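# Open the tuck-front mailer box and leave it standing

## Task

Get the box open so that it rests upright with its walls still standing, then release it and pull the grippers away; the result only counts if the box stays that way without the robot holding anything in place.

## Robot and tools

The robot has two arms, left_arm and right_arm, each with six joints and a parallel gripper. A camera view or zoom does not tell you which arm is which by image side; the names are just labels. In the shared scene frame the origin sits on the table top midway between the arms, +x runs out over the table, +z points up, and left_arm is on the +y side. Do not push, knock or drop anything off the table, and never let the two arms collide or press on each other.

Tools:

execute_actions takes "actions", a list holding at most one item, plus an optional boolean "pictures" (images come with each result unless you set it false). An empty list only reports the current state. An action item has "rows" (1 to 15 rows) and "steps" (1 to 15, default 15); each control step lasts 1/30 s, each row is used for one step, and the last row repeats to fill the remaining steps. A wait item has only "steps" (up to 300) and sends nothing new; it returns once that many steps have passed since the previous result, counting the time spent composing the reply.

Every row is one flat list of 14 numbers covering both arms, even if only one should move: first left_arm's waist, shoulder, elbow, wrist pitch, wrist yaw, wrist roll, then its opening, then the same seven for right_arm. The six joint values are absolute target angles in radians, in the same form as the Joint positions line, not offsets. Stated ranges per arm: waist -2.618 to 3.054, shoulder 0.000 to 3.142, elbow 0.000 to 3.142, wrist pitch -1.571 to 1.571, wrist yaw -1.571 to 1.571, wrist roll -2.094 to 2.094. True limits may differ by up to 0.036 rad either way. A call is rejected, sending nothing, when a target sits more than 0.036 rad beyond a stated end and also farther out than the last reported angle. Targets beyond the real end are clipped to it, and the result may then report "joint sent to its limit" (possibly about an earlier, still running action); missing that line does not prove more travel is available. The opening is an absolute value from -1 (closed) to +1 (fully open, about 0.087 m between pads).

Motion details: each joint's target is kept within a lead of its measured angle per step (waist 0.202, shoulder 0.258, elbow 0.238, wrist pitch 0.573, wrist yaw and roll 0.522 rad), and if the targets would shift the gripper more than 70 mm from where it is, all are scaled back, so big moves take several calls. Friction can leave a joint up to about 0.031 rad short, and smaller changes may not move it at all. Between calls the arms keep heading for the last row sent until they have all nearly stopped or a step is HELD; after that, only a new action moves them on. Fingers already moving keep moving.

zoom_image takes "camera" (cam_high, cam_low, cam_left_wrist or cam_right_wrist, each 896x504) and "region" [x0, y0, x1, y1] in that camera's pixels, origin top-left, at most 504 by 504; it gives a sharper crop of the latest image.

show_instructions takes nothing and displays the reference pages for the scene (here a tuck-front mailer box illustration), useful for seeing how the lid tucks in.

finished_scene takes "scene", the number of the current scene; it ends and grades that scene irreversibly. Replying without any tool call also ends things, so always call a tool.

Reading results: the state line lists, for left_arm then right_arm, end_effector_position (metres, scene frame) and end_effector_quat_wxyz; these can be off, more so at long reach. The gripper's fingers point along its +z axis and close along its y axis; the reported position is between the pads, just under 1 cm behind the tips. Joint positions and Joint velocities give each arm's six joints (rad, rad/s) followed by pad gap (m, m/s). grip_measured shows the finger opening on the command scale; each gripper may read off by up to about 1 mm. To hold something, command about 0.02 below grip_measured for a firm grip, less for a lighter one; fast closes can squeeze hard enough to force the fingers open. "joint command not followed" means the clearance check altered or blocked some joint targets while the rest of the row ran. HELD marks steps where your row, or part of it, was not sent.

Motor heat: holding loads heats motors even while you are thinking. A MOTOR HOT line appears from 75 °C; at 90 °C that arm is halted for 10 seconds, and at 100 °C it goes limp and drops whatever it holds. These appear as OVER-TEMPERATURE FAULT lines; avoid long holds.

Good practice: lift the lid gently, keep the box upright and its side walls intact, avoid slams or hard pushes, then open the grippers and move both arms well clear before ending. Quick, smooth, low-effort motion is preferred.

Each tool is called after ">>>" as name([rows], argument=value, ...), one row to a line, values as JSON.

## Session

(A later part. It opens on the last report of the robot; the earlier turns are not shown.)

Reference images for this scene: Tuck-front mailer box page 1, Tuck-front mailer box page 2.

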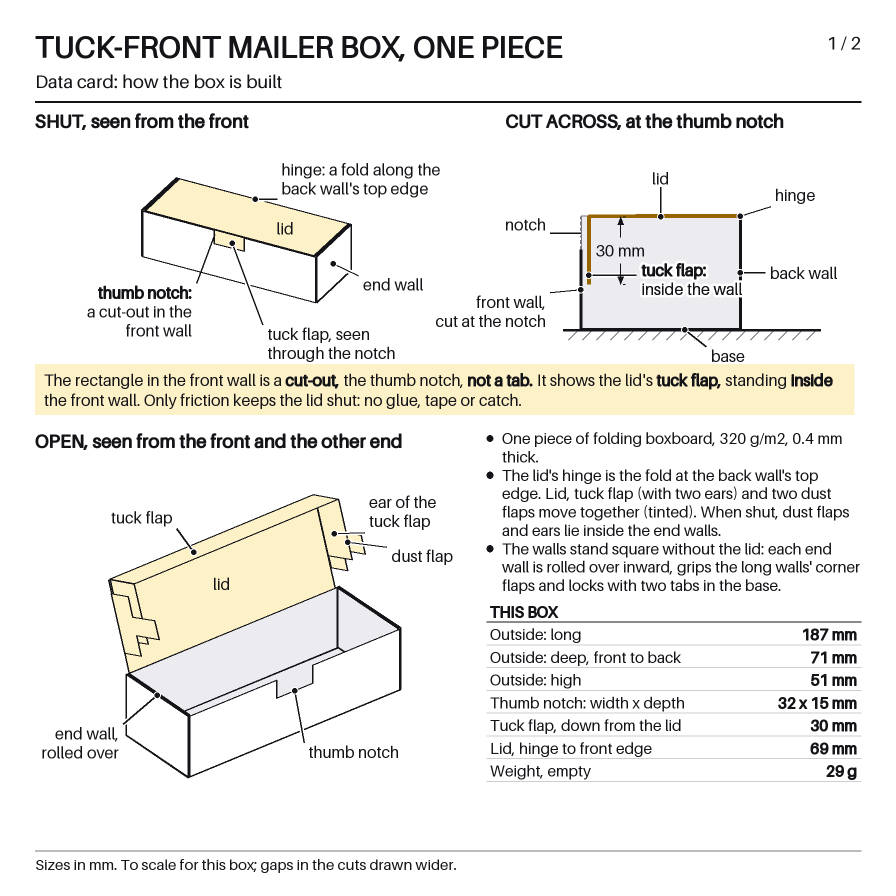

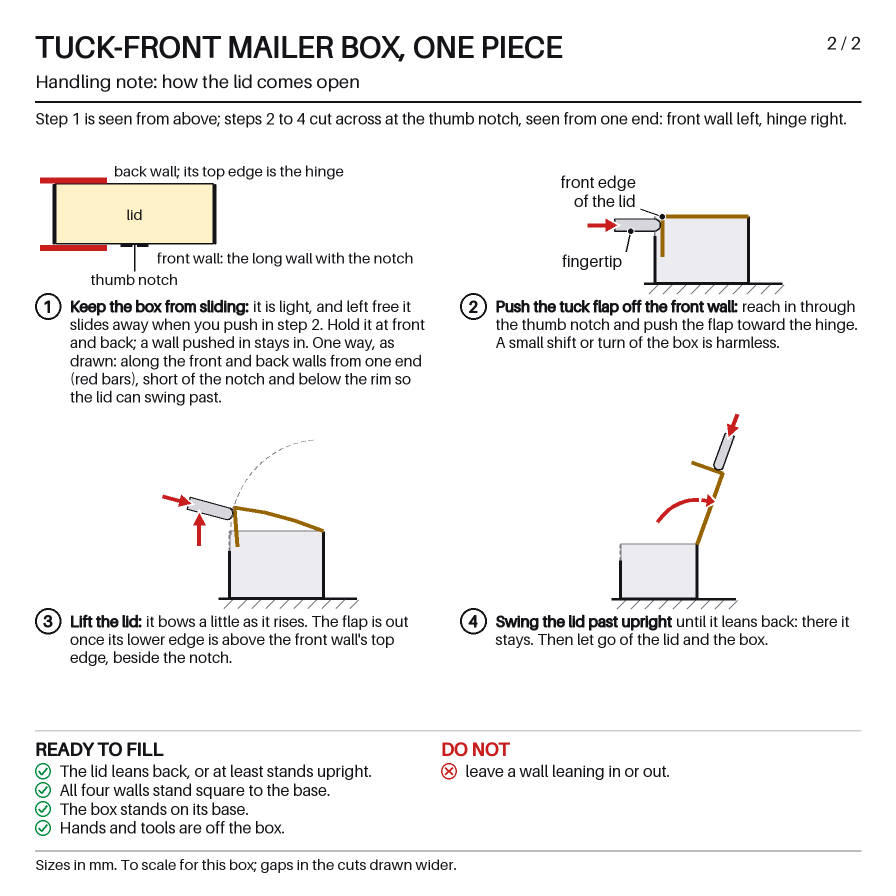

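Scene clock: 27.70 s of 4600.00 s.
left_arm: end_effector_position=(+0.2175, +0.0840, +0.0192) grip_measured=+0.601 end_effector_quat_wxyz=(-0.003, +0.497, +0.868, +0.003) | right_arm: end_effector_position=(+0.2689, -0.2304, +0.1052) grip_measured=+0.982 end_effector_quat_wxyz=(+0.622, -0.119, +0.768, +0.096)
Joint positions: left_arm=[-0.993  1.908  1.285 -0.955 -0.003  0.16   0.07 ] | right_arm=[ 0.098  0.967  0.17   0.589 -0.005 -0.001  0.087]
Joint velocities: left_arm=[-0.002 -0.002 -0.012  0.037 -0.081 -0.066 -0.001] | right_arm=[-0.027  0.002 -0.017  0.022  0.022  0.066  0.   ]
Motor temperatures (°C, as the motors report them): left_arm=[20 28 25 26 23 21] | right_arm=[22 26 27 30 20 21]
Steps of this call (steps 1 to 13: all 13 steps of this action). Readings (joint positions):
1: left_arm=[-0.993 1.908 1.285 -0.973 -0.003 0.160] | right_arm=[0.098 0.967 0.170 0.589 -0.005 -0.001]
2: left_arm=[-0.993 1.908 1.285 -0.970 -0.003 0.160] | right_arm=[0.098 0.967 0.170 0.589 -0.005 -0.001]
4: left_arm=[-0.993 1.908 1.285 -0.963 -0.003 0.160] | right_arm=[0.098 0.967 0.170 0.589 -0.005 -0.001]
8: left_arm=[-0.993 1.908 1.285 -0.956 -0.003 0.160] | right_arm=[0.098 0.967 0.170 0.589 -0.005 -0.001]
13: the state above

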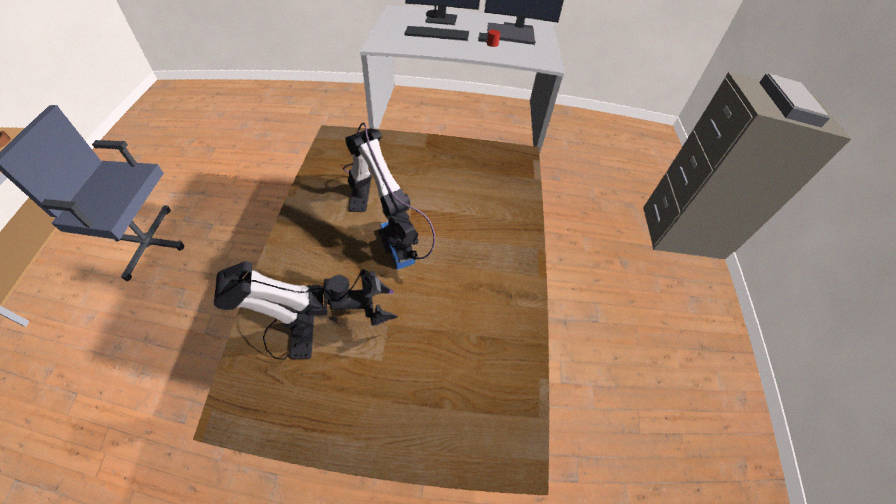

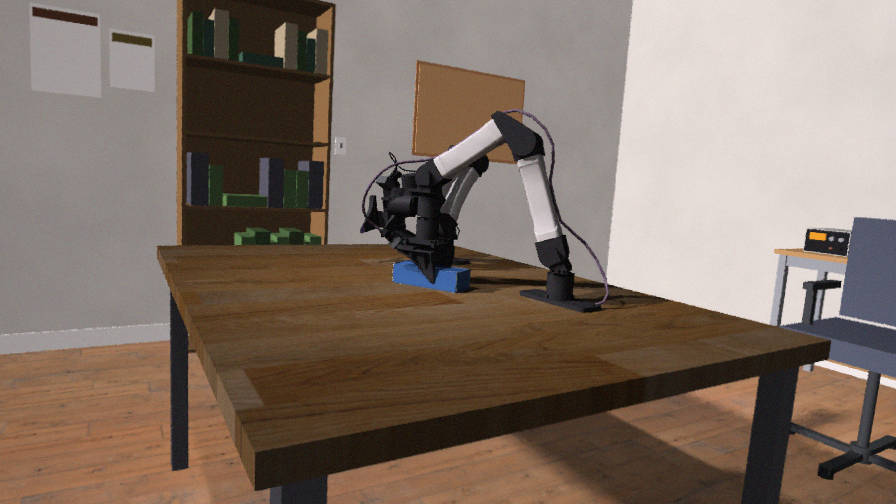

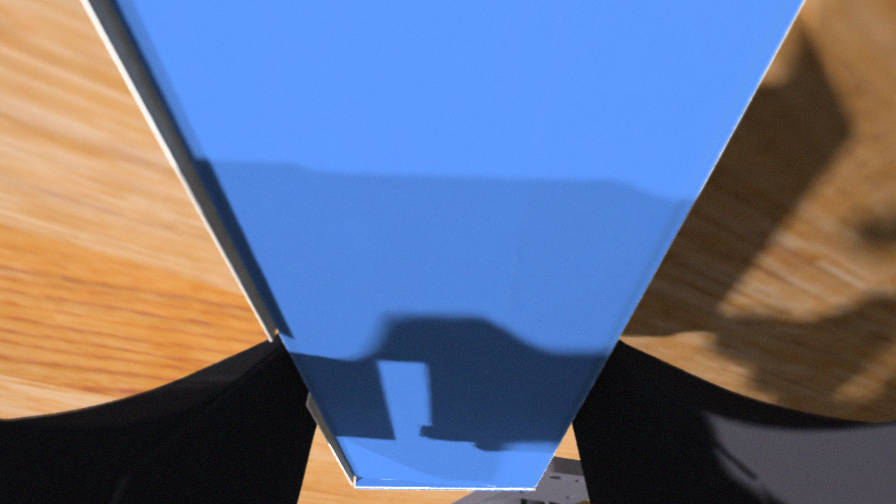

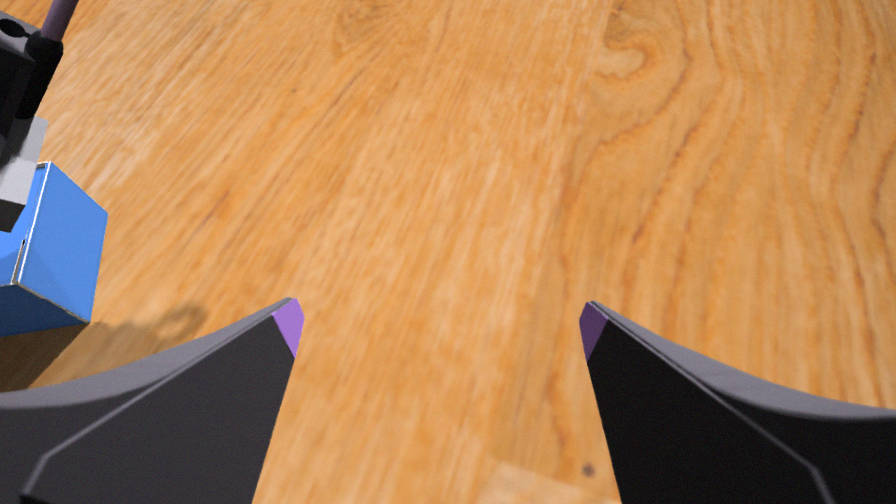

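>>> execute_actions([
  {"rows":[[-0.995,1.92,1.28,-0.95,-0.005,0.15,0.593,0.09,0.96,0.15,0.60,0.008,0.005,1],[-0.985,1.92,1.29,-0.955,-0.005,0.125,0.592,0.09,0.97,0.15,0.60,0.008,0.005,1],[-0.973,1.92,1.295,-0.96,-0.005,0.09,0.592,0.095,0.98,0.15,0.605,0.008,0.005,1],[-0.96,1.92,1.30,-0.96,-0.005,0.05,0.592,0.10,0.985,0.15,0.615,0.008,0.005,1],[-0.945,1.92,1.30,-0.96,-0.005,0.0,0.592,0.105,0.993,0.15,0.63,0.008,0.005,1],[-0.93,1.92,1.30,-0.96,-0.005,-0.055,0.592,0.11,1.003,0.15,0.645,0.008,0.005,1],[-0.915,1.92,1.30,-0.96,-0.005,-0.115,0.592,0.117,1.016,0.15,0.66,0.008,0.005,1],[-0.90,1.92,1.30,-0.96,-0.005,-0.175,0.592,0.124,1.03,0.15,0.675,0.008,0.005,1],[-0.885,1.92,1.30,-0.96,-0.005,-0.235,0.592,0.131,1.044,0.15,0.69,0.008,0.005,1],[-0.872,1.92,1.30,-0.96,-0.005,-0.295,0.592,0.138,1.058,0.15,0.705,0.008,0.005,1],[-0.861,1.92,1.30,-0.96,-0.005,-0.355,0.592,0.146,1.072,0.15,0.72,0.008,0.005,1],[-0.853,1.92,1.30,-0.96,-0.005,-0.415,0.592,0.154,1.086,0.15,0.735,0.008,0.005,1],[-0.848,1.92,1.30,-0.96,-0.005,-0.475,0.592,0.162,1.10,0.15,0.75,0.008,0.005,1],[-0.846,1.92,1.30,-0.96,-0.005,-0.535,0.592,0.17,1.114,0.15,0.765,0.008,0.005,1],[-0.846,1.92,1.30,-0.96,-0.005,-0.595,0.592,0.178,1.128,0.15,0.78,0.008,0.005,1]],"steps":15},
], pictures=false)

>>> execute_actions([
  {"rows":[[-0.846,1.92,1.30,-0.96,-0.005,-0.655,0.592,0.186,1.142,0.15,0.795,0.008,0.005,1],[-0.846,1.92,1.30,-0.96,-0.005,-0.715,0.592,0.194,1.156,0.15,0.81,0.008,0.005,1],[-0.846,1.92,1.30,-0.96,-0.005,-0.775,0.592,0.202,1.17,0.15,0.825,0.008,0.005,1],[-0.846,1.92,1.302,-0.963,-0.005,-0.835,0.592,0.21,1.184,0.15,0.84,0.008,0.005,1],[-0.846,1.921,1.305,-0.966,-0.005,-0.895,0.592,0.218,1.198,0.15,0.855,0.008,0.005,1],[-0.846,1.922,1.307,-0.969,-0.005,-0.955,0.592,0.226,1.212,0.15,0.87,0.008,0.005,1],[-0.846,1.925,1.311,-0.973,-0.005,-1.015,0.592,0.234,1.226,0.15,0.885,0.008,0.005,1],[-0.846,1.930,1.319,-0.977,-0.005,-1.075,0.592,0.242,1.24,0.15,0.90,0.008,0.005,1],[-0.846,1.937,1.329,-0.983,-0.005,-1.135,0.592,0.25,1.254,0.15,0.915,0.008,0.005,1],[-0.846,1.946,1.344,-0.989,-0.005,-1.19,0.592,0.258,1.268,0.15,0.93,0.008,0.005,1],[-0.846,1.957,1.360,-0.995,-0.005,-1.24,0.592,0.266,1.282,0.15,0.945,0.008,0.005,1],[-0.846,1.969,1.378,-1.000,-0.005,-1.285,0.592,0.274,1.296,0.15,0.96,0.008,0.005,1],[-0.846,1.982,1.397,-1.006,-0.005,-1.325,0.592,0.282,1.31,0.15,0.975,0.008,0.005,1],[-0.846,1.994,1.415,-1.012,-0.005,-1.36,0.592,0.29,1.324,0.15,0.99,0.008,0.005,1],[-0.846,2.006,1.434,-1.018,-0.005,-1.385,0.592,0.298,1.338,0.15,1.005,0.008,0.005,1]],"steps":15},
], pictures=false)

>>> execute_actions([
  {"rows":[[-0.846,2.018,1.452,-1.024,-0.005,-1.40,0.592,0.306,1.352,0.15,1.02,0.008,0.005,1],[-0.846,2.030,1.471,-1.030,-0.005,-1.41,0.592,0.314,1.366,0.15,1.035,0.008,0.005,1],[-0.846,2.042,1.489,-1.037,-0.005,-1.41,0.592,0.322,1.38,0.15,1.05,0.008,0.005,1],[-0.846,2.054,1.507,-1.045,-0.005,-1.41,0.592,0.33,1.394,0.15,1.065,0.008,0.005,1],[-0.846,2.068,1.528,-1.053,-0.005,-1.41,0.592,0.338,1.408,0.15,1.08,0.008,0.005,1],[-0.846,2.081,1.549,-1.060,-0.005,-1.41,0.592,0.346,1.422,0.15,1.092,0.008,0.005,1],[-0.846,2.095,1.570,-1.068,-0.005,-1.41,0.592,0.354,1.436,0.15,1.104,0.008,0.005,1],[-0.846,2.108,1.591,-1.076,-0.005,-1.41,0.592,0.362,1.45,0.15,1.116,0.008,0.005,1],[-0.846,2.122,1.612,-1.083,-0.005,-1.41,0.592,0.37,1.464,0.15,1.128,0.008,0.005,1],[-0.846,2.135,1.633,-1.091,-0.005,-1.41,0.592,0.378,1.478,0.15,1.14,0.008,0.005,1],[-0.846,2.148,1.654,-1.099,-0.005,-1.41,0.592,0.386,1.492,0.15,1.15,0.008,0.005,1],[-0.846,2.162,1.675,-1.106,-0.005,-1.41,0.592,0.394,1.506,0.15,1.16,0.008,0.005,1],[-0.846,2.175,1.696,-1.114,-0.005,-1.41,0.592,0.402,1.52,0.15,1.17,0.008,0.005,1],[-0.846,2.188,1.717,-1.124,-0.005,-1.41,0.592,0.41,1.534,0.15,1.18,0.008,0.005,1],[-0.846,2.202,1.738,-1.134,-0.005,-1.41,0.592,0.418,1.548,0.15,1.19,0.008,0.005,1]],"steps":15},
], pictures=false)

>>> execute_actions([
  {"rows":[[-0.846,2.217,1.762,-1.145,-0.005,-1.41,0.592,0.426,1.562,0.15,1.198,0.008,0.005,1],[-0.846,2.232,1.788,-1.156,-0.005,-1.41,0.592,0.434,1.576,0.15,1.206,0.008,0.005,1],[-0.846,2.248,1.814,-1.167,-0.005,-1.41,0.592,0.442,1.59,0.15,1.214,0.008,0.005,1],[-0.846,2.264,1.841,-1.177,-0.005,-1.41,0.592,0.45,1.604,0.15,1.222,0.008,0.005,1],[-0.846,2.279,1.867,-1.188,-0.005,-1.41,0.592,0.457,1.618,0.15,1.23,0.008,0.005,1],[-0.846,2.294,1.893,-1.199,-0.005,-1.41,0.592,0.463,1.632,0.15,1.236,0.008,0.005,1],[-0.846,2.310,1.919,-1.210,-0.005,-1.41,0.592,0.468,1.646,0.15,1.242,0.008,0.005,1],[-0.846,2.326,1.946,-1.219,-0.005,-1.41,0.592,0.472,1.658,0.15,1.246,0.008,0.005,1],[-0.846,2.341,1.972,-1.228,-0.005,-1.41,0.592,0.475,1.669,0.15,1.25,0.008,0.005,1],[-0.846,2.355,1.996,-1.234,-0.005,-1.41,0.592,0.477,1.679,0.15,1.25,0.008,0.005,1],[-0.846,2.367,2.016,-1.238,-0.005,-1.41,0.592,0.478,1.688,0.15,1.25,0.008,0.005,1],[-0.846,2.377,2.032,-1.241,-0.005,-1.41,0.592,0.478,1.695,0.15,1.25,0.008,0.005,1],[-0.846,2.383,2.042,-1.242,-0.005,-1.41,0.592,0.478,1.70,0.15,1.25,0.008,0.005,1],[-0.846,2.387,2.049,-1.242,-0.005,-1.41,0.592,0.478,1.705,0.15,1.25,0.008,0.005,1],[-0.846,2.388,2.051,-1.242,-0.005,-1.41,0.592,0.478,1.705,0.15,1.25,0.008,0.005,1]],"steps":15},
], pictures=false)

>>> execute_actions([
  {"steps":8},
])

Scene clock: 42.10 s of 4600.00 s.
left_arm: end_effector_position=(+0.2347, +0.0970, +0.0191) grip_measured=+0.593 end_effector_quat_wxyz=(-0.002, +0.196, +0.981, +0.003) | right_arm: end_effector_position=(+0.2720, -0.2098, +0.0965) grip_measured=+0.982 end_effector_quat_wxyz=(+0.619, -0.140, +0.764, +0.113)
Joint positions: left_arm=[-0.853  1.908  1.285 -0.955 -0.004 -0.346  0.07 ] | right_arm=[ 0.156  1.089  0.17   0.71  -0.002 -0.001  0.087]
Joint velocities: left_arm=[ 0.125  0.002 -0.002  0.051 -0.066 -1.663  0.   ] | right_arm=[ 0.217  0.413  0.007  0.374 -0.007 -0.051 -0.001]
Motor temperatures (°C, as the motors report them): left_arm=[20 28 25 25 23 21] | right_arm=[22 25 28 33 20 21]
Steps of this call (steps 1 to 15: the robot went on to your last target; steps 16 to 90: nothing new was sent; then 10.90 s passed at rest; steps 91 to 105: all 15 steps of this action). Readings (joint positions):
91: left_arm=[-0.993 1.908 1.285 -0.955 -0.003 0.160] | right_arm=[0.098 0.967 0.170 0.589 -0.005 -0.001]
92: left_arm=[-0.993 1.908 1.285 -0.955 -0.003 0.157] | right_arm=[0.098 0.967 0.170 0.589 -0.005 -0.001]
94: left_arm=[-0.989 1.908 1.285 -0.955 -0.003 0.132] | right_arm=[0.098 0.967 0.170 0.591 -0.005 -0.001]
98: left_arm=[-0.943 1.908 1.285 -0.955 -0.003 0.010] | right_arm=[0.105 0.991 0.170 0.624 -0.003 -0.001]
105: the state above

Scene clock: 42.60 s of 4600.00 s.
left_arm: end_effector_position=(+0.2524, +0.0491, +0.0254) grip_measured=+0.593 end_effector_quat_wxyz=(+0.004, -0.224, +0.975, -0.002) | right_arm: end_effector_position=(+0.2693, -0.1669, +0.0821) grip_measured=+0.982 end_effector_quat_wxyz=(+0.615, -0.185, +0.751, +0.151)
Joint positions: left_arm=[-0.85   1.962  1.389 -0.99  -0.004 -1.19   0.07 ] | right_arm=[ 0.276  1.298  0.17   0.93  -0.001 -0.001  0.087]
Joint velocities: left_arm=[-0.007  0.388  0.53  -0.081  0.066 -1.311  0.001] | right_arm=[ 0.212  0.408 -0.002  0.476  0.007  0.037 -0.001]
Motor temperatures (°C, as the motors report them): left_arm=[20 28 25 25 23 21] | right_arm=[22 25 28 33 20 21]
Steps of this call (steps 1 to 15: all 15 steps of this action). Readings (joint positions):
1: left_arm=[-0.851 1.908 1.285 -0.955 -0.004 -0.402] | right_arm=[0.165 1.103 0.170 0.723 -0.002 -0.001]
2: left_arm=[-0.850 1.908 1.285 -0.955 -0.004 -0.460] | right_arm=[0.173 1.117 0.170 0.738 -0.002 -0.001]
4: left_arm=[-0.850 1.908 1.285 -0.956 -0.004 -0.575] | right_arm=[0.189 1.144 0.170 0.766 -0.002 -0.001]
8: left_arm=[-0.850 1.908 1.291 -0.962 -0.004 -0.811] | right_arm=[0.221 1.200 0.170 0.826 -0.002 -0.001]
15: the state above

Scene clock: 43.10 s of 4600.00 s.
left_arm: end_effector_position=(+0.2971, +0.0052, +0.0261) grip_measured=+0.593 end_effector_quat_wxyz=(+0.006, -0.322, +0.947, -0.006) | right_arm: end_effector_position=(+0.2560, -0.1260, +0.0609) grip_measured=+0.982 end_effector_quat_wxyz=(+0.603, -0.230, +0.741, +0.187)
Joint positions: left_arm=[-0.85   2.158  1.688 -1.086 -0.004 -1.392  0.07 ] | right_arm=[ 0.396  1.508  0.17   1.133 -0.001 -0.001  0.087]
Joint velocities: left_arm=[ 0.002  0.364  0.618 -0.168  0.007 -0.066  0.001] | right_arm=[ 0.242  0.408 -0.002  0.286 -0.081  0.066  0.   ]
Motor temperatures (°C, as the motors report them): left_arm=[20 28 25 25 23 21] | right_arm=[22 25 28 33 20 21]
Steps of this call (steps 1 to 15: all 15 steps of this action). Readings (joint positions):
1: left_arm=[-0.850 1.975 1.407 -0.994 -0.004 -1.229] | right_arm=[0.284 1.312 0.170 0.945 -0.001 -0.001]
2: left_arm=[-0.850 1.988 1.425 -0.998 -0.004 -1.263] | right_arm=[0.292 1.326 0.170 0.960 -0.001 -0.001]
4: left_arm=[-0.850 2.013 1.462 -1.008 -0.004 -1.313] | right_arm=[0.308 1.354 0.170 0.990 -0.001 -0.001]
8: left_arm=[-0.850 2.065 1.541 -1.035 -0.004 -1.364] | right_arm=[0.340 1.410 0.170 1.048 -0.001 -0.001]
15: the state above

Scene clock: 43.60 s of 4600.00 s.
left_arm: end_effector_position=(+0.3342, -0.0285, +0.0253) grip_measured=+0.593 end_effector_quat_wxyz=(+0.008, -0.325, +0.946, -0.011) | right_arm: end_effector_position=(+0.2383, -0.1070, +0.0241) grip_measured=+0.982 end_effector_quat_wxyz=(+0.565, -0.265, +0.756, +0.198)
Joint positions: left_arm=[-0.85   2.361  2.025 -1.208 -0.004 -1.399  0.07 ] | right_arm=[ 0.47   1.685  0.17   1.228 -0.001 -0.001  0.087]
Joint velocities: left_arm=[-0.007  0.129  0.198 -0.095 -0.066 -0.051  0.001] | right_arm=[-0.002  0.105  0.007 -0.007  0.007  0.007 -0.001]
Motor temperatures (°C, as the motors report them): left_arm=[20 28 25 25 23 21] | right_arm=[22 25 28 33 20 21]
Steps of this call (steps 1 to 15: all 15 steps of this action). Readings (joint positions):
1: left_arm=[-0.850 2.171 1.710 -1.095 -0.004 -1.394] | right_arm=[0.404 1.522 0.170 1.143 -0.001 -0.001]
2: left_arm=[-0.850 2.186 1.733 -1.105 -0.004 -1.395] | right_arm=[0.412 1.535 0.170 1.153 -0.001 -0.001]
4: left_arm=[-0.850 2.216 1.783 -1.125 -0.004 -1.397] | right_arm=[0.428 1.564 0.170 1.172 -0.001 -0.001]
8: left_arm=[-0.850 2.278 1.887 -1.164 -0.004 -1.398] | right_arm=[0.456 1.619 0.170 1.205 -0.001 -0.001]
15: the state above

Scene clock: 43.87 s of 4600.00 s.
left_arm: end_effector_position=(+0.3325, -0.0270, +0.0250) grip_measured=+0.593 end_effector_quat_wxyz=(+0.005, -0.325, +0.946, -0.005) | right_arm: end_effector_position=(+0.2387, -0.1067, +0.0245) grip_measured=+0.982 end_effector_quat_wxyz=(+0.567, -0.265, +0.755, +0.199)
Joint positions: left_arm=[-0.85   2.368  2.035 -1.225 -0.004 -1.4    0.07 ] | right_arm=[ 0.47   1.689  0.17   1.236 -0.001 -0.001  0.087]
Joint velocities: left_arm=[-0.007 -0.002 -0.002 -0.037 -0.081  0.022  0.   ] | right_arm=[-0.007 -0.022  0.012 -0.007 -0.022  0.022 -0.001]
Motor temperatures (°C, as the motors report them): left_arm=[20 28 25 25 23 21] | right_arm=[22 25 28 33 20 21]
Steps of this call (steps 1 to 8: the robot went on to your last target). Readings (joint positions):
1: left_arm=[-0.850 2.365 2.030 -1.210 -0.004 -1.399] | right_arm=[0.470 1.687 0.170 1.229 -0.001 -0.001]
2: left_arm=[-0.850 2.367 2.033 -1.213 -0.004 -1.399] | right_arm=[0.470 1.688 0.170 1.230 -0.001 -0.001]
4: left_arm=[-0.850 2.368 2.034 -1.219 -0.004 -1.400] | right_arm=[0.470 1.689 0.170 1.232 -0.001 -0.001]
8: the state above

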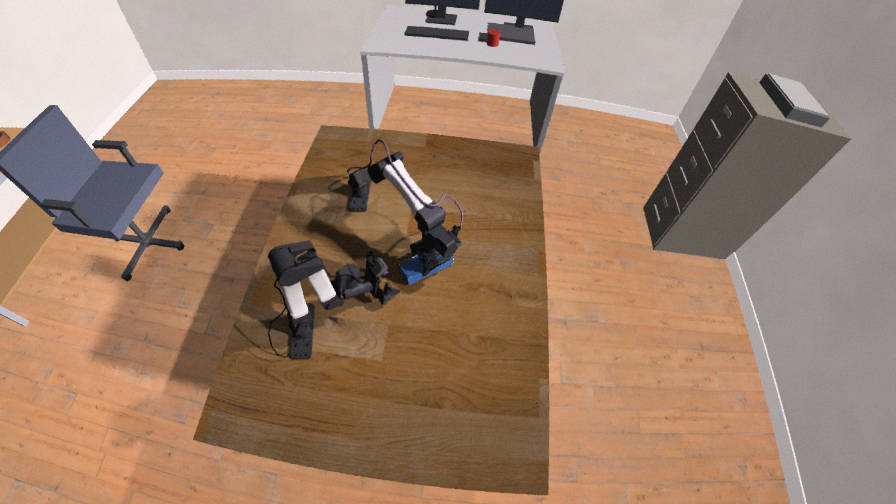

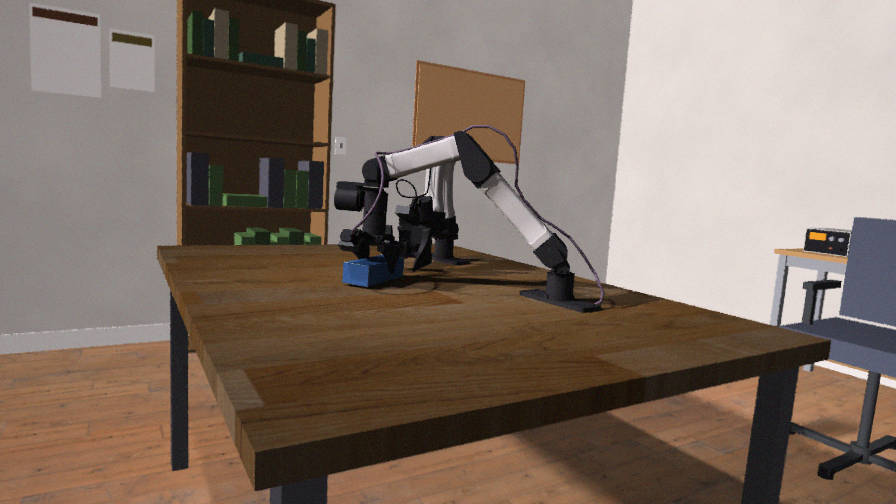

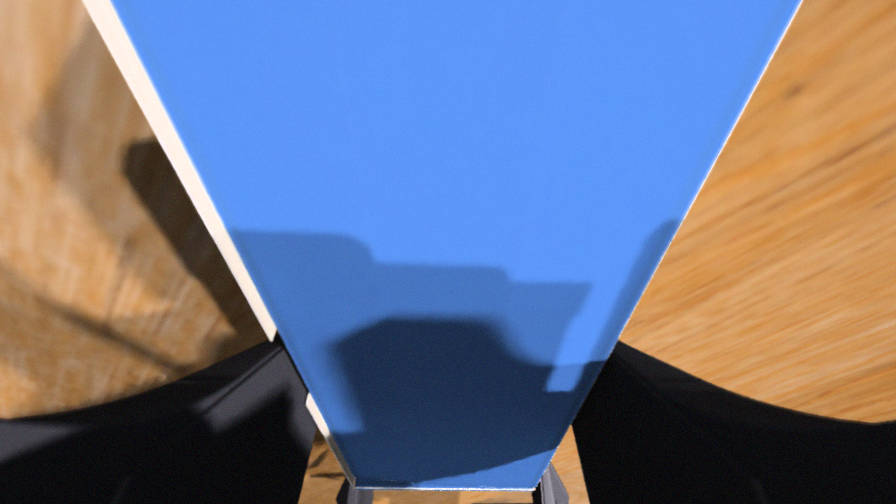

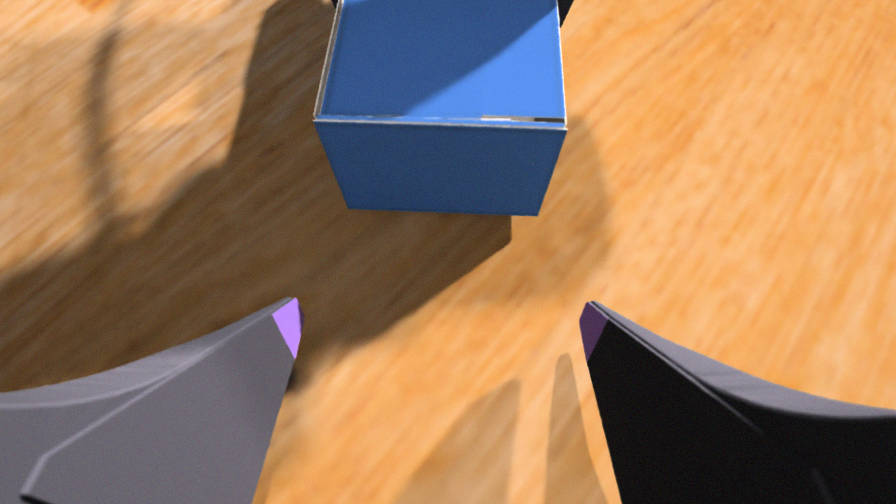

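>>> execute_actions([
  {"rows":[[-0.846,2.392,2.051,-1.242,-0.005,-1.41,0.592,0.478,1.705,0.16,1.24,0.008,0.005,1],[-0.846,2.396,2.051,-1.242,-0.005,-1.41,0.592,0.478,1.705,0.17,1.235,0.008,0.005,1],[-0.846,2.399,2.051,-1.242,-0.005,-1.41,0.592,0.478,1.705,0.18,1.23,0.008,0.005,1],[-0.846,2.402,2.051,-1.242,-0.005,-1.41,0.592,0.478,1.705,0.18,1.23,0.008,0.005,1],[-0.846,2.402,2.051,-1.242,-0.005,-1.41,0.592,0.478,1.705,0.18,1.23,0.008,0.005,1],[-0.846,2.402,2.051,-1.242,-0.005,-1.41,0.592,0.478,1.705,0.18,1.23,0.008,0.005,1],[-0.846,2.402,2.051,-1.242,-0.005,-1.41,0.592,0.478,1.705,0.18,1.23,0.008,0.005,1],[-0.846,2.402,2.051,-1.242,-0.005,-1.41,0.592,0.478,1.705,0.18,1.23,0.008,0.005,1],[-0.846,2.402,2.051,-1.242,-0.005,-1.41,0.61,0.478,1.705,0.18,1.23,0.008,0.005,1],[-0.846,2.402,2.051,-1.242,-0.005,-1.41,0.65,0.478,1.705,0.18,1.23,0.008,0.005,1],[-0.846,2.40,2.051,-1.242,-0.005,-1.41,0.72,0.478,1.705,0.18,1.23,0.008,0.005,1],[-0.846,2.395,2.051,-1.242,-0.005,-1.41,0.8,0.478,1.705,0.18,1.23,0.008,0.005,1],[-0.846,2.39,2.051,-1.242,-0.005,-1.41,0.9,0.478,1.705,0.18,1.23,0.008,0.005,1],[-0.846,2.39,2.051,-1.247,-0.005,-1.41,1,0.478,1.705,0.18,1.23,0.008,0.005,1],[-0.846,2.39,2.053,-1.257,-0.005,-1.41,1,0.478,1.705,0.18,1.23,0.008,0.005,1]],"steps":15},
], pictures=false)

>>> execute_actions([
  {"rows":[[-0.846,2.39,2.06,-1.27,-0.005,-1.41,1,0.478,1.705,0.18,1.23,0.008,0.005,1],[-0.846,2.39,2.07,-1.285,-0.005,-1.41,1,0.478,1.705,0.18,1.23,0.008,0.005,1],[-0.846,2.39,2.085,-1.30,-0.005,-1.41,1,0.478,1.705,0.18,1.23,0.008,0.005,1],[-0.846,2.39,2.10,-1.316,-0.005,-1.41,1,0.478,1.705,0.18,1.23,0.008,0.005,1],[-0.846,2.39,2.116,-1.332,-0.005,-1.41,1,0.478,1.705,0.18,1.23,0.008,0.005,1],[-0.846,2.39,2.132,-1.348,-0.005,-1.41,1,0.478,1.705,0.18,1.23,0.008,0.005,1],[-0.846,2.39,2.148,-1.364,-0.005,-1.41,1,0.478,1.705,0.18,1.23,0.008,0.005,1],[-0.846,2.39,2.164,-1.38,-0.005,-1.41,1,0.478,1.705,0.18,1.23,0.008,0.005,1],[-0.846,2.39,2.18,-1.396,-0.005,-1.41,1,0.478,1.705,0.18,1.23,0.008,0.005,1],[-0.846,2.39,2.196,-1.412,-0.005,-1.41,1,0.478,1.705,0.18,1.23,0.008,0.005,1],[-0.846,2.39,2.212,-1.428,-0.005,-1.41,1,0.478,1.705,0.18,1.23,0.008,0.005,1],[-0.846,2.385,2.228,-1.442,-0.005,-1.41,1,0.478,1.705,0.18,1.23,0.008,0.005,1],[-0.846,2.38,2.244,-1.452,-0.005,-1.41,1,0.478,1.705,0.18,1.23,0.008,0.005,1],[-0.846,2.372,2.258,-1.46,-0.005,-1.41,1,0.478,1.705,0.18,1.23,0.008,0.005,1],[-0.846,2.365,2.27,-1.46,-0.005,-1.41,1,0.478,1.705,0.18,1.23,0.008,0.005,1]],"steps":15},
], pictures=false)

>>> execute_actions([
  {"rows":[[-0.846,2.355,2.27,-1.46,-0.005,-1.41,1,0.478,1.705,0.18,1.23,0.008,0.005,1],[-0.846,2.34,2.26,-1.45,-0.005,-1.41,1,0.478,1.705,0.18,1.23,0.008,0.005,1],[-0.846,2.32,2.24,-1.435,-0.005,-1.40,1,0.478,1.705,0.18,1.23,0.008,0.005,1],[-0.846,2.295,2.21,-1.415,-0.005,-1.38,1,0.478,1.705,0.18,1.23,0.008,0.005,1],[-0.846,2.265,2.17,-1.39,-0.005,-1.35,1,0.478,1.705,0.18,1.23,0.008,0.005,1],[-0.846,2.23,2.12,-1.36,-0.005,-1.31,0.95,0.478,1.705,0.18,1.23,0.008,0.005,1],[-0.846,2.19,2.06,-1.325,-0.005,-1.265,0.85,0.478,1.705,0.18,1.23,0.008,0.005,1],[-0.846,2.15,2.0,-1.285,-0.005,-1.215,0.75,0.478,1.705,0.18,1.23,0.008,0.005,1],[-0.846,2.11,1.94,-1.24,-0.005,-1.165,0.65,0.478,1.705,0.18,1.23,0.008,0.005,1],[-0.846,2.07,1.88,-1.19,-0.005,-1.115,0.55,0.478,1.705,0.18,1.23,0.008,0.005,1],[-0.846,2.03,1.82,-1.14,-0.005,-1.065,0.45,0.478,1.705,0.18,1.23,0.008,0.005,1],[-0.846,1.99,1.76,-1.085,-0.005,-1.015,0.35,0.478,1.705,0.18,1.23,0.008,0.005,1],[-0.846,1.95,1.70,-1.03,-0.005,-0.965,0.25,0.478,1.705,0.18,1.23,0.008,0.005,1],[-0.846,1.91,1.64,-0.97,-0.005,-0.915,0.15,0.478,1.705,0.18,1.23,0.008,0.005,1],[-0.846,1.87,1.58,-0.905,-0.005,-0.865,0.05,0.478,1.705,0.18,1.23,0.008,0.005,1]],"steps":15},
], pictures=false)

>>> execute_actions([
  {"rows":[[-0.846,1.83,1.52,-0.84,-0.005,-0.815,-0.05,0.478,1.705,0.18,1.23,0.008,0.005,1],[-0.846,1.79,1.46,-0.77,-0.005,-0.765,-0.15,0.478,1.705,0.18,1.228,0.008,0.005,1],[-0.846,1.75,1.40,-0.70,-0.005,-0.715,-0.25,0.478,1.706,0.182,1.226,0.008,0.005,1],[-0.846,1.71,1.34,-0.63,-0.005,-0.665,-0.35,0.478,1.708,0.184,1.222,0.008,0.005,1],[-0.848,1.67,1.28,-0.56,-0.005,-0.615,-0.45,0.478,1.711,0.187,1.218,0.008,0.005,1],[-0.85,1.63,1.22,-0.49,-0.005,-0.565,-0.55,0.478,1.717,0.193,1.214,0.008,0.005,1],[-0.853,1.595,1.16,-0.42,-0.005,-0.515,-0.65,0.478,1.724,0.201,1.209,0.008,0.005,1],[-0.856,1.565,1.10,-0.35,-0.005,-0.465,-0.75,0.478,1.732,0.211,1.204,0.008,0.005,1],[-0.859,1.54,1.04,-0.28,-0.005,-0.415,-0.85,0.478,1.741,0.222,1.199,0.008,0.005,1],[-0.862,1.52,0.98,-0.21,-0.005,-0.365,-0.93,0.478,1.75,0.234,1.194,0.008,0.005,1],[-0.865,1.505,0.93,-0.135,-0.005,-0.315,-1,0.478,1.759,0.246,1.19,0.008,0.005,1],[-0.868,1.49,0.885,-0.06,-0.005,-0.265,-1,0.478,1.768,0.258,1.186,0.008,0.005,1],[-0.871,1.48,0.84,0.015,-0.005,-0.215,-1,0.478,1.777,0.27,1.182,0.008,0.005,1],[-0.874,1.47,0.795,0.09,-0.005,-0.17,-1,0.478,1.785,0.282,1.176,0.008,0.005,1],[-0.877,1.465,0.75,0.165,-0.005,-0.13,-1,0.478,1.793,0.294,1.17,0.008,0.005,1]],"steps":15},
], pictures=false)

>>> execute_actions([
  {"rows":[[-0.88,1.46,0.705,0.24,0,-0.09,-1,0.478,1.802,0.309,1.163,0.008,0.005,1],[-0.883,1.455,0.66,0.315,0,-0.055,-1,0.478,1.81,0.324,1.156,0.008,0.005,1],[-0.886,1.45,0.62,0.39,0,-0.03,-1,0.478,1.819,0.339,1.149,0.008,0.005,1],[-0.889,1.45,0.58,0.465,0,-0.01,-1,0.478,1.827,0.354,1.142,0.008,0.005,1],[-0.892,1.45,0.54,0.54,0,0.005,-1,0.478,1.836,0.369,1.135,0.008,0.005,1],[-0.895,1.45,0.50,0.615,0,0.012,-1,0.478,1.844,0.384,1.129,0.008,0.005,1],[-0.898,1.45,0.465,0.69,0,0.012,-1,0.478,1.853,0.399,1.123,0.008,0.005,1],[-0.90,1.45,0.43,0.76,0,0.012,-1,0.478,1.861,0.413,1.117,0.008,0.005,1],[-0.902,1.455,0.40,0.83,0,0.012,-1,0.478,1.87,0.427,1.111,0.008,0.005,1],[-0.902,1.46,0.372,0.89,0,0.012,-1,0.478,1.879,0.441,1.106,0.008,0.005,1],[-0.902,1.47,0.347,0.95,0,0.012,-1,0.478,1.888,0.455,1.101,0.008,0.005,1],[-0.902,1.485,0.326,1.0,0,0.012,-1,0.478,1.896,0.468,1.097,0.008,0.005,1],[-0.902,1.505,0.31,1.05,0,0.012,-1,0.478,1.903,0.48,1.094,0.008,0.005,1],[-0.902,1.53,0.297,1.095,0,0.012,-1,0.478,1.909,0.49,1.092,0.008,0.005,1],[-0.902,1.56,0.288,1.135,0,0.012,-1,0.478,1.913,0.497,1.092,0.008,0.005,0.95]],"steps":15},
], pictures=false)

>>> execute_actions([
  {"rows":[[-0.902,1.595,0.29,1.175,0,0.012,-1,0.478,1.915,0.50,1.092,0.008,0.005,0.9],[-0.902,1.63,0.30,1.215,0,0.012,-1,0.478,1.915,0.50,1.092,0.008,0.005,0.85],[-0.902,1.665,0.31,1.25,0,0.012,-1,0.478,1.915,0.50,1.092,0.012,0.005,0.8],[-0.902,1.70,0.32,1.285,0,0.012,-1,0.478,1.915,0.50,1.092,0.015,0.005,0.76],[-0.902,1.735,0.325,1.315,0,0.012,-1,0.478,1.915,0.50,1.092,0.015,0.005,0.72],[-0.902,1.77,0.33,1.345,0,0.012,-1,0.478,1.915,0.50,1.092,0.015,0.005,0.69],[-0.902,1.80,0.335,1.37,0,0.012,-1,0.478,1.915,0.50,1.092,0.015,0.005,0.66],[-0.902,1.83,0.34,1.39,0,0.012,-1,0.478,1.915,0.50,1.092,0.015,0.005,0.64],[-0.902,1.855,0.343,1.408,0,0.012,-1,0.478,1.915,0.50,1.092,0.015,0.005,0.625],[-0.902,1.877,0.346,1.422,0,0.012,-1,0.478,1.915,0.50,1.092,0.015,0.005,0.61],[-0.902,1.895,0.349,1.433,0,0.012,-1,0.478,1.915,0.50,1.092,0.015,0.005,0.60],[-0.902,1.91,0.352,1.44,0,0.012,-1,0.478,1.915,0.50,1.092,0.015,0.005,0.592],[-0.902,1.92,0.352,1.442,0,0.012,-1,0.478,1.915,0.50,1.092,0.015,0.005,0.586],[-0.902,1.926,0.352,1.442,0,0.012,-1,0.478,1.915,0.50,1.092,0.015,0.005,0.582],[-0.902,1.928,0.352,1.442,0,0.012,-1,0.478,1.915,0.50,1.092,0.015,0.005,0.58]],"steps":15},
], pictures=false)

>>> execute_actions([
  {"steps":12},
])

Scene clock: 62.93 s of 4600.00 s.
left_arm: end_effector_position=(+0.3302, -0.0249, +0.0188) grip_measured=+0.985 end_effector_quat_wxyz=(-0.000, -0.325, +0.946, +0.005) | right_arm: end_effector_position=(+0.2389, -0.1066, +0.0250) grip_measured=+0.982 end_effector_quat_wxyz=(+0.567, -0.265, +0.754, +0.199)
Joint positions: left_arm=[-0.85   2.382  2.035 -1.233 -0.004 -1.4    0.087] | right_arm=[ 0.47   1.689  0.17   1.238 -0.001 -0.001  0.087]
Joint velocities: left_arm=[ 0.012  0.012 -0.012 -0.125 -0.11   0.022  0.024] | right_arm=[-0.002  0.017 -0.012 -0.022 -0.066  0.037  0.   ]
Motor temperatures (°C, as the motors report them): left_arm=[20 31 27 25 23 21] | right_arm=[22 25 27 35 20 21]
Steps of this call (steps 1 to 30: the robot went on to your last target; steps 31 to 90: nothing new was sent; then 15.57 s passed at rest; steps 91 to 105: all 15 steps of this action). Readings (joint positions):
91: left_arm=[-0.850 2.368 2.035 -1.230 -0.004 -1.400] | right_arm=[0.470 1.689 0.170 1.238 -0.001 -0.001]
92: left_arm=[-0.850 2.368 2.035 -1.230 -0.004 -1.400] | right_arm=[0.470 1.689 0.170 1.238 -0.001 -0.001]
94: left_arm=[-0.850 2.370 2.035 -1.230 -0.004 -1.400] | right_arm=[0.470 1.689 0.170 1.238 -0.001 -0.001]
98: left_arm=[-0.850 2.379 2.035 -1.230 -0.004 -1.400] | right_arm=[0.470 1.689 0.170 1.238 -0.001 -0.001]
105: the state above

Scene clock: 63.43 s of 4600.00 s.
left_arm: end_effector_position=(+0.3352, -0.0294, +0.0689) grip_measured=+0.998 end_effector_quat_wxyz=(+0.006, -0.325, +0.946, -0.007) | right_arm: end_effector_position=(+0.2389, -0.1066, +0.0250) grip_measured=+0.982 end_effector_quat_wxyz=(+0.567, -0.265, +0.754, +0.199)
Joint positions: left_arm=[-0.85   2.381  2.233 -1.405 -0.004 -1.4    0.087] | right_arm=[ 0.47   1.689  0.17   1.238 -0.001 -0.001  0.087]
Joint velocities: left_arm=[ 0.002 -0.007  0.388 -0.3   -0.007  0.037  0.001] | right_arm=[ 0.002  0.002  0.002 -0.022 -0.022 -0.007  0.001]
Motor temperatures (°C, as the motors report them): left_arm=[20 31 27 25 23 21] | right_arm=[22 25 27 35 20 21]
Steps of this call (steps 1 to 15: all 15 steps of this action). Readings (joint positions):
1: left_arm=[-0.850 2.382 2.037 -1.237 -0.004 -1.400] | right_arm=[0.470 1.689 0.170 1.238 -0.001 -0.001]
2: left_arm=[-0.850 2.382 2.041 -1.244 -0.004 -1.400] | right_arm=[0.470 1.689 0.170 1.238 -0.001 -0.001]
4: left_arm=[-0.850 2.382 2.059 -1.264 -0.004 -1.400] | right_arm=[0.470 1.689 0.170 1.238 -0.001 -0.001]
8: left_arm=[-0.850 2.382 2.122 -1.312 -0.004 -1.400] | right_arm=[0.470 1.689 0.170 1.238 -0.001 -0.001]
15: the state above

Scene clock: 63.93 s of 4600.00 s.
left_arm: end_effector_position=(+0.2945, +0.0137, +0.1122) grip_measured=+0.104 end_effector_quat_wxyz=(+0.068, -0.163, +0.981, -0.082) | right_arm: end_effector_position=(+0.2389, -0.1066, +0.0250) grip_measured=+0.982 end_effector_quat_wxyz=(+0.567, -0.265, +0.754, +0.199)
Joint positions: left_arm=[-0.85   1.939  1.702 -1.12  -0.004 -1.067  0.048] | right_arm=[ 0.47   1.689  0.17   1.238 -0.001 -0.001  0.087]
Joint velocities: left_arm=[-0.012 -1.126 -1.785  1.473  0.022  1.326 -0.096] | right_arm=[ 0.002 -0.012 -0.017 -0.051 -0.022  0.037 -0.001]
Motor temperatures (°C, as the motors report them): left_arm=[20 31 27 25 23 21] | right_arm=[22 25 27 35 20 21]
Steps of this call (steps 1 to 15: all 15 steps of this action). Readings (joint positions):
1: left_arm=[-0.850 2.378 2.243 -1.412 -0.004 -1.400] | right_arm=[0.470 1.689 0.170 1.238 -0.001 -0.001]
2: left_arm=[-0.850 2.371 2.246 -1.416 -0.004 -1.400] | right_arm=[0.470 1.689 0.170 1.238 -0.001 -0.001]
4: left_arm=[-0.850 2.348 2.242 -1.417 -0.004 -1.399] | right_arm=[0.470 1.689 0.170 1.238 -0.001 -0.001]
8: left_arm=[-0.850 2.227 2.109 -1.364 -0.004 -1.337] | right_arm=[0.470 1.689 0.170 1.238 -0.001 -0.001]
15: the state above

Scene clock: 64.43 s of 4600.00 s.
left_arm: end_effector_position=(+0.2909, +0.0421, +0.0750) grip_measured=-1.000 end_effector_quat_wxyz=(+0.329, +0.186, +0.905, -0.197) | right_arm: end_effector_position=(+0.2526, -0.0956, +0.0155) grip_measured=+0.982 end_effector_quat_wxyz=(+0.556, -0.268, +0.763, +0.195)
Joint positions: left_arm=[-0.861  1.485  0.848 -0.147 -0.004 -0.341  0.   ] | right_arm=[ 0.47   1.762  0.251  1.199 -0.001 -0.001  0.087]
Joint velocities: left_arm=[-0.095 -0.173 -1.35   2.176  0.007  1.399  0.   ] | right_arm=[ 0.012  0.247  0.369 -0.125  0.037  0.066 -0.   ]
Motor temperatures (°C, as the motors report them): left_arm=[20 31 27 25 23 21] | right_arm=[22 25 27 35 20 21]
Steps of this call (steps 1 to 15: all 15 steps of this action). Readings (joint positions):
1: left_arm=[-0.850 1.901 1.641 -1.069 -0.004 -1.021] | right_arm=[0.470 1.689 0.170 1.238 -0.001 -0.001]
2: left_arm=[-0.850 1.863 1.581 -1.015 -0.004 -0.975] | right_arm=[0.470 1.689 0.170 1.238 -0.001 -0.001]
4: left_arm=[-0.850 1.786 1.459 -0.897 -0.004 -0.880] | right_arm=[0.470 1.689 0.170 1.238 -0.001 -0.001]
8: left_arm=[-0.850 1.632 1.220 -0.639 -0.004 -0.685] | right_arm=[0.470 1.700 0.175 1.231 -0.001 -0.001]
15: the state above

Scene clock: 64.93 s of 4600.00 s.
left_arm: end_effector_position=(+0.2929, +0.0422, +0.0681) grip_measured=-1.000 end_effector_quat_wxyz=(+0.559, +0.297, +0.739, -0.232) | right_arm: end_effector_position=(+0.2934, -0.0631, +0.0152) grip_measured=+0.962 end_effector_quat_wxyz=(+0.557, -0.267, +0.762, +0.195)
Joint positions: left_arm=[-0.892  1.495  0.327  0.896 -0.004 -0.013  0.   ] | right_arm=[ 0.47   1.886  0.46   1.117 -0.001 -0.001  0.086]
Joint velocities: left_arm=[-0.002  0.559 -0.344  1.678 -0.037  0.125  0.   ] | right_arm=[-0.007  0.173  0.271 -0.154 -0.007  0.007 -0.022]
Motor temperatures (°C, as the motors report them): left_arm=[20 31 27 25 23 21] | right_arm=[22 25 27 35 20 21]
Steps of this call (steps 1 to 15: all 15 steps of this action). Readings (joint positions):
1: left_arm=[-0.864 1.480 0.802 -0.074 -0.004 -0.294] | right_arm=[0.470 1.770 0.264 1.195 -0.001 -0.001]
2: left_arm=[-0.868 1.477 0.756 -0.001 -0.004 -0.250] | right_arm=[0.470 1.778 0.277 1.189 -0.001 -0.001]
4: left_arm=[-0.874 1.471 0.667 0.144 -0.004 -0.172] | right_arm=[0.470 1.796 0.306 1.178 -0.001 -0.001]
8: left_arm=[-0.886 1.468 0.507 0.437 -0.004 -0.070] | right_arm=[0.470 1.829 0.366 1.153 -0.001 -0.001]
15: the state above

Scene clock: 65.43 s of 4600.00 s.
left_arm: end_effector_position=(+0.3103, +0.0258, +0.0318) grip_measured=-1.000 end_effector_quat_wxyz=(+0.592, +0.291, +0.711, -0.241) | right_arm: end_effector_position=(+0.2966, -0.0606, +0.0144) grip_measured=+0.583 end_effector_quat_wxyz=(+0.556, -0.267, +0.763, +0.195)
Joint positions: left_arm=[-0.892  1.904  0.335  1.386 -0.004  0.001  0.   ] | right_arm=[ 0.47   1.897  0.478  1.108 -0.     0.001  0.069]
Joint velocities: left_arm=[-0.017  0.183  0.002  0.242 -0.022  0.007  0.   ] | right_arm=[ 0.007 -0.002  0.007  0.066  0.007 -0.007 -0.003]
Motor temperatures (°C, as the motors report them): left_arm=[20 31 27 25 23 21] | right_arm=[22 25 27 35 20 21]
Steps of this call (steps 1 to 15: all 15 steps of this action). Readings (joint positions):
1: left_arm=[-0.892 1.518 0.319 0.953 -0.004 -0.010] | right_arm=[0.470 1.892 0.469 1.114 -0.001 -0.001]
2: left_arm=[-0.892 1.548 0.316 1.005 -0.004 -0.008] | right_arm=[0.470 1.895 0.474 1.112 -0.001 -0.001]
4: left_arm=[-0.892 1.618 0.316 1.100 -0.004 -0.004] | right_arm=[0.470 1.897 0.478 1.109 -0.000 -0.001]
8: left_arm=[-0.892 1.759 0.317 1.250 -0.004 -0.001] | right_arm=[0.470 1.897 0.478 1.108 -0.000 0.000]
15: the state above

Scene clock: 65.83 s of 4600.00 s.
left_arm: end_effector_position=(+0.3127, +0.0234, +0.0407) grip_measured=-1.000 end_effector_quat_wxyz=(+0.607, +0.286, +0.699, -0.247) | right_arm: end_effector_position=(+0.2966, -0.0606, +0.0144) grip_measured=+0.582 end_effector_quat_wxyz=(+0.556, -0.267, +0.763, +0.195)
Joint positions: left_arm=[-0.892  1.911  0.335  1.435 -0.004  0.002  0.   ] | right_arm=[ 0.47   1.897  0.478  1.108 -0.     0.001  0.069]
Joint velocities: left_arm=[ 0.002 -0.002 -0.007  0.051 -0.007  0.037  0.   ] | right_arm=[-0.017  0.022 -0.007  0.022  0.022 -0.051 -0.   ]
Motor temperatures (°C, as the motors report them): left_arm=[20 31 27 25 23 21] | right_arm=[22 25 27 35 20 21]
Steps of this call (steps 1 to 12: the robot went on to your last target). Readings (joint positions):
1: left_arm=[-0.892 1.908 0.335 1.395 -0.004 0.001] | right_arm=[0.470 1.897 0.478 1.108 -0.000 0.001]
2: left_arm=[-0.892 1.910 0.335 1.401 -0.004 0.002] | right_arm=[0.470 1.897 0.478 1.108 -0.000 0.001]
4: left_arm=[-0.892 1.911 0.335 1.414 -0.004 0.002] | right_arm=[0.470 1.897 0.478 1.108 -0.000 0.001]
8: left_arm=[-0.892 1.911 0.335 1.429 -0.004 0.002] | right_arm=[0.470 1.897 0.478 1.108 -0.000 0.001]
12: the state above

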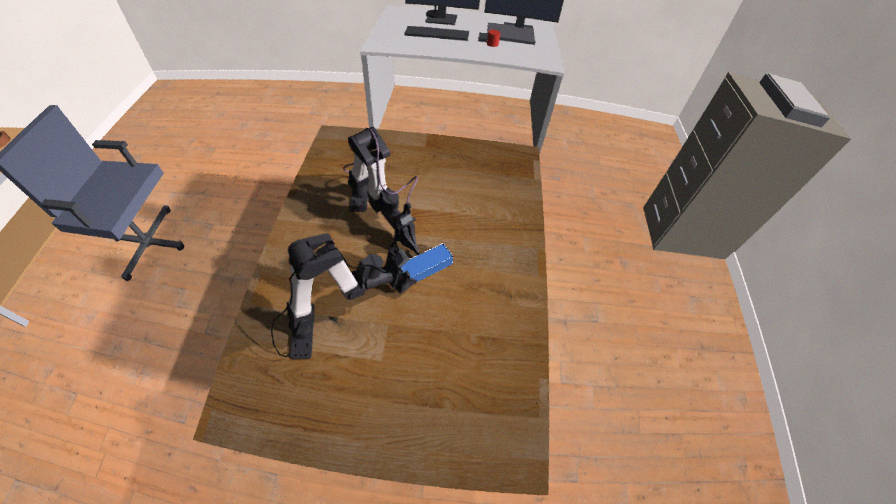

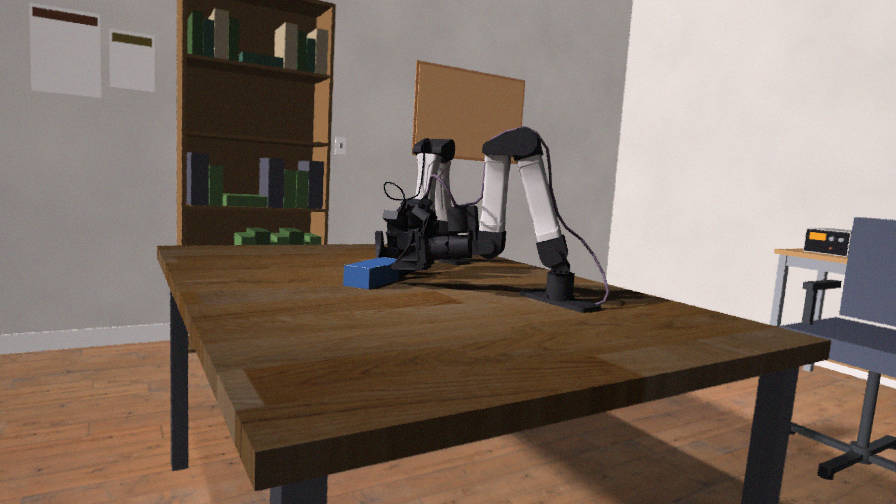

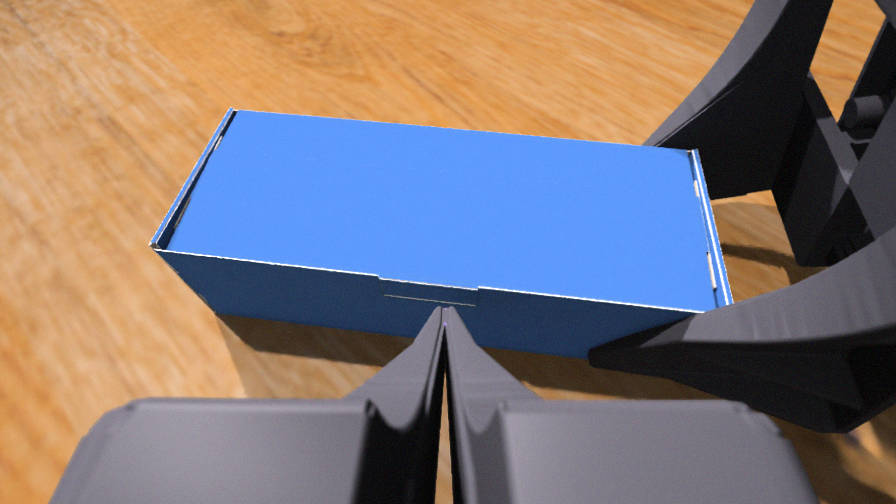

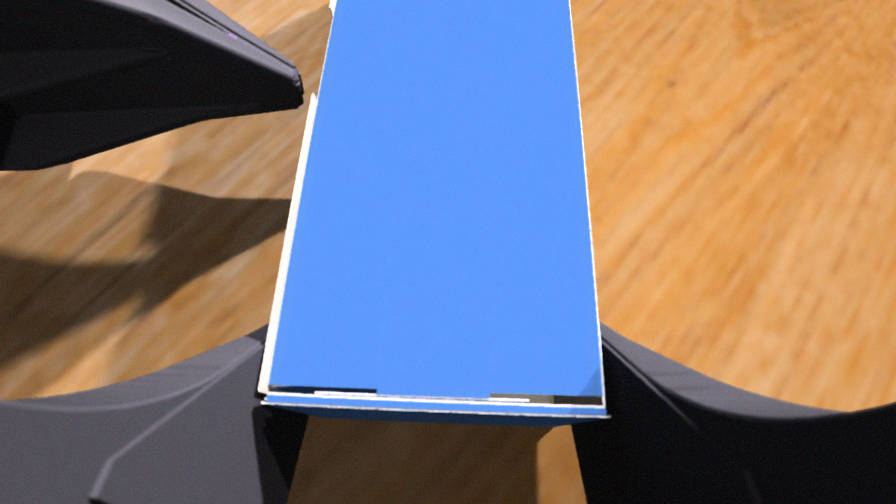

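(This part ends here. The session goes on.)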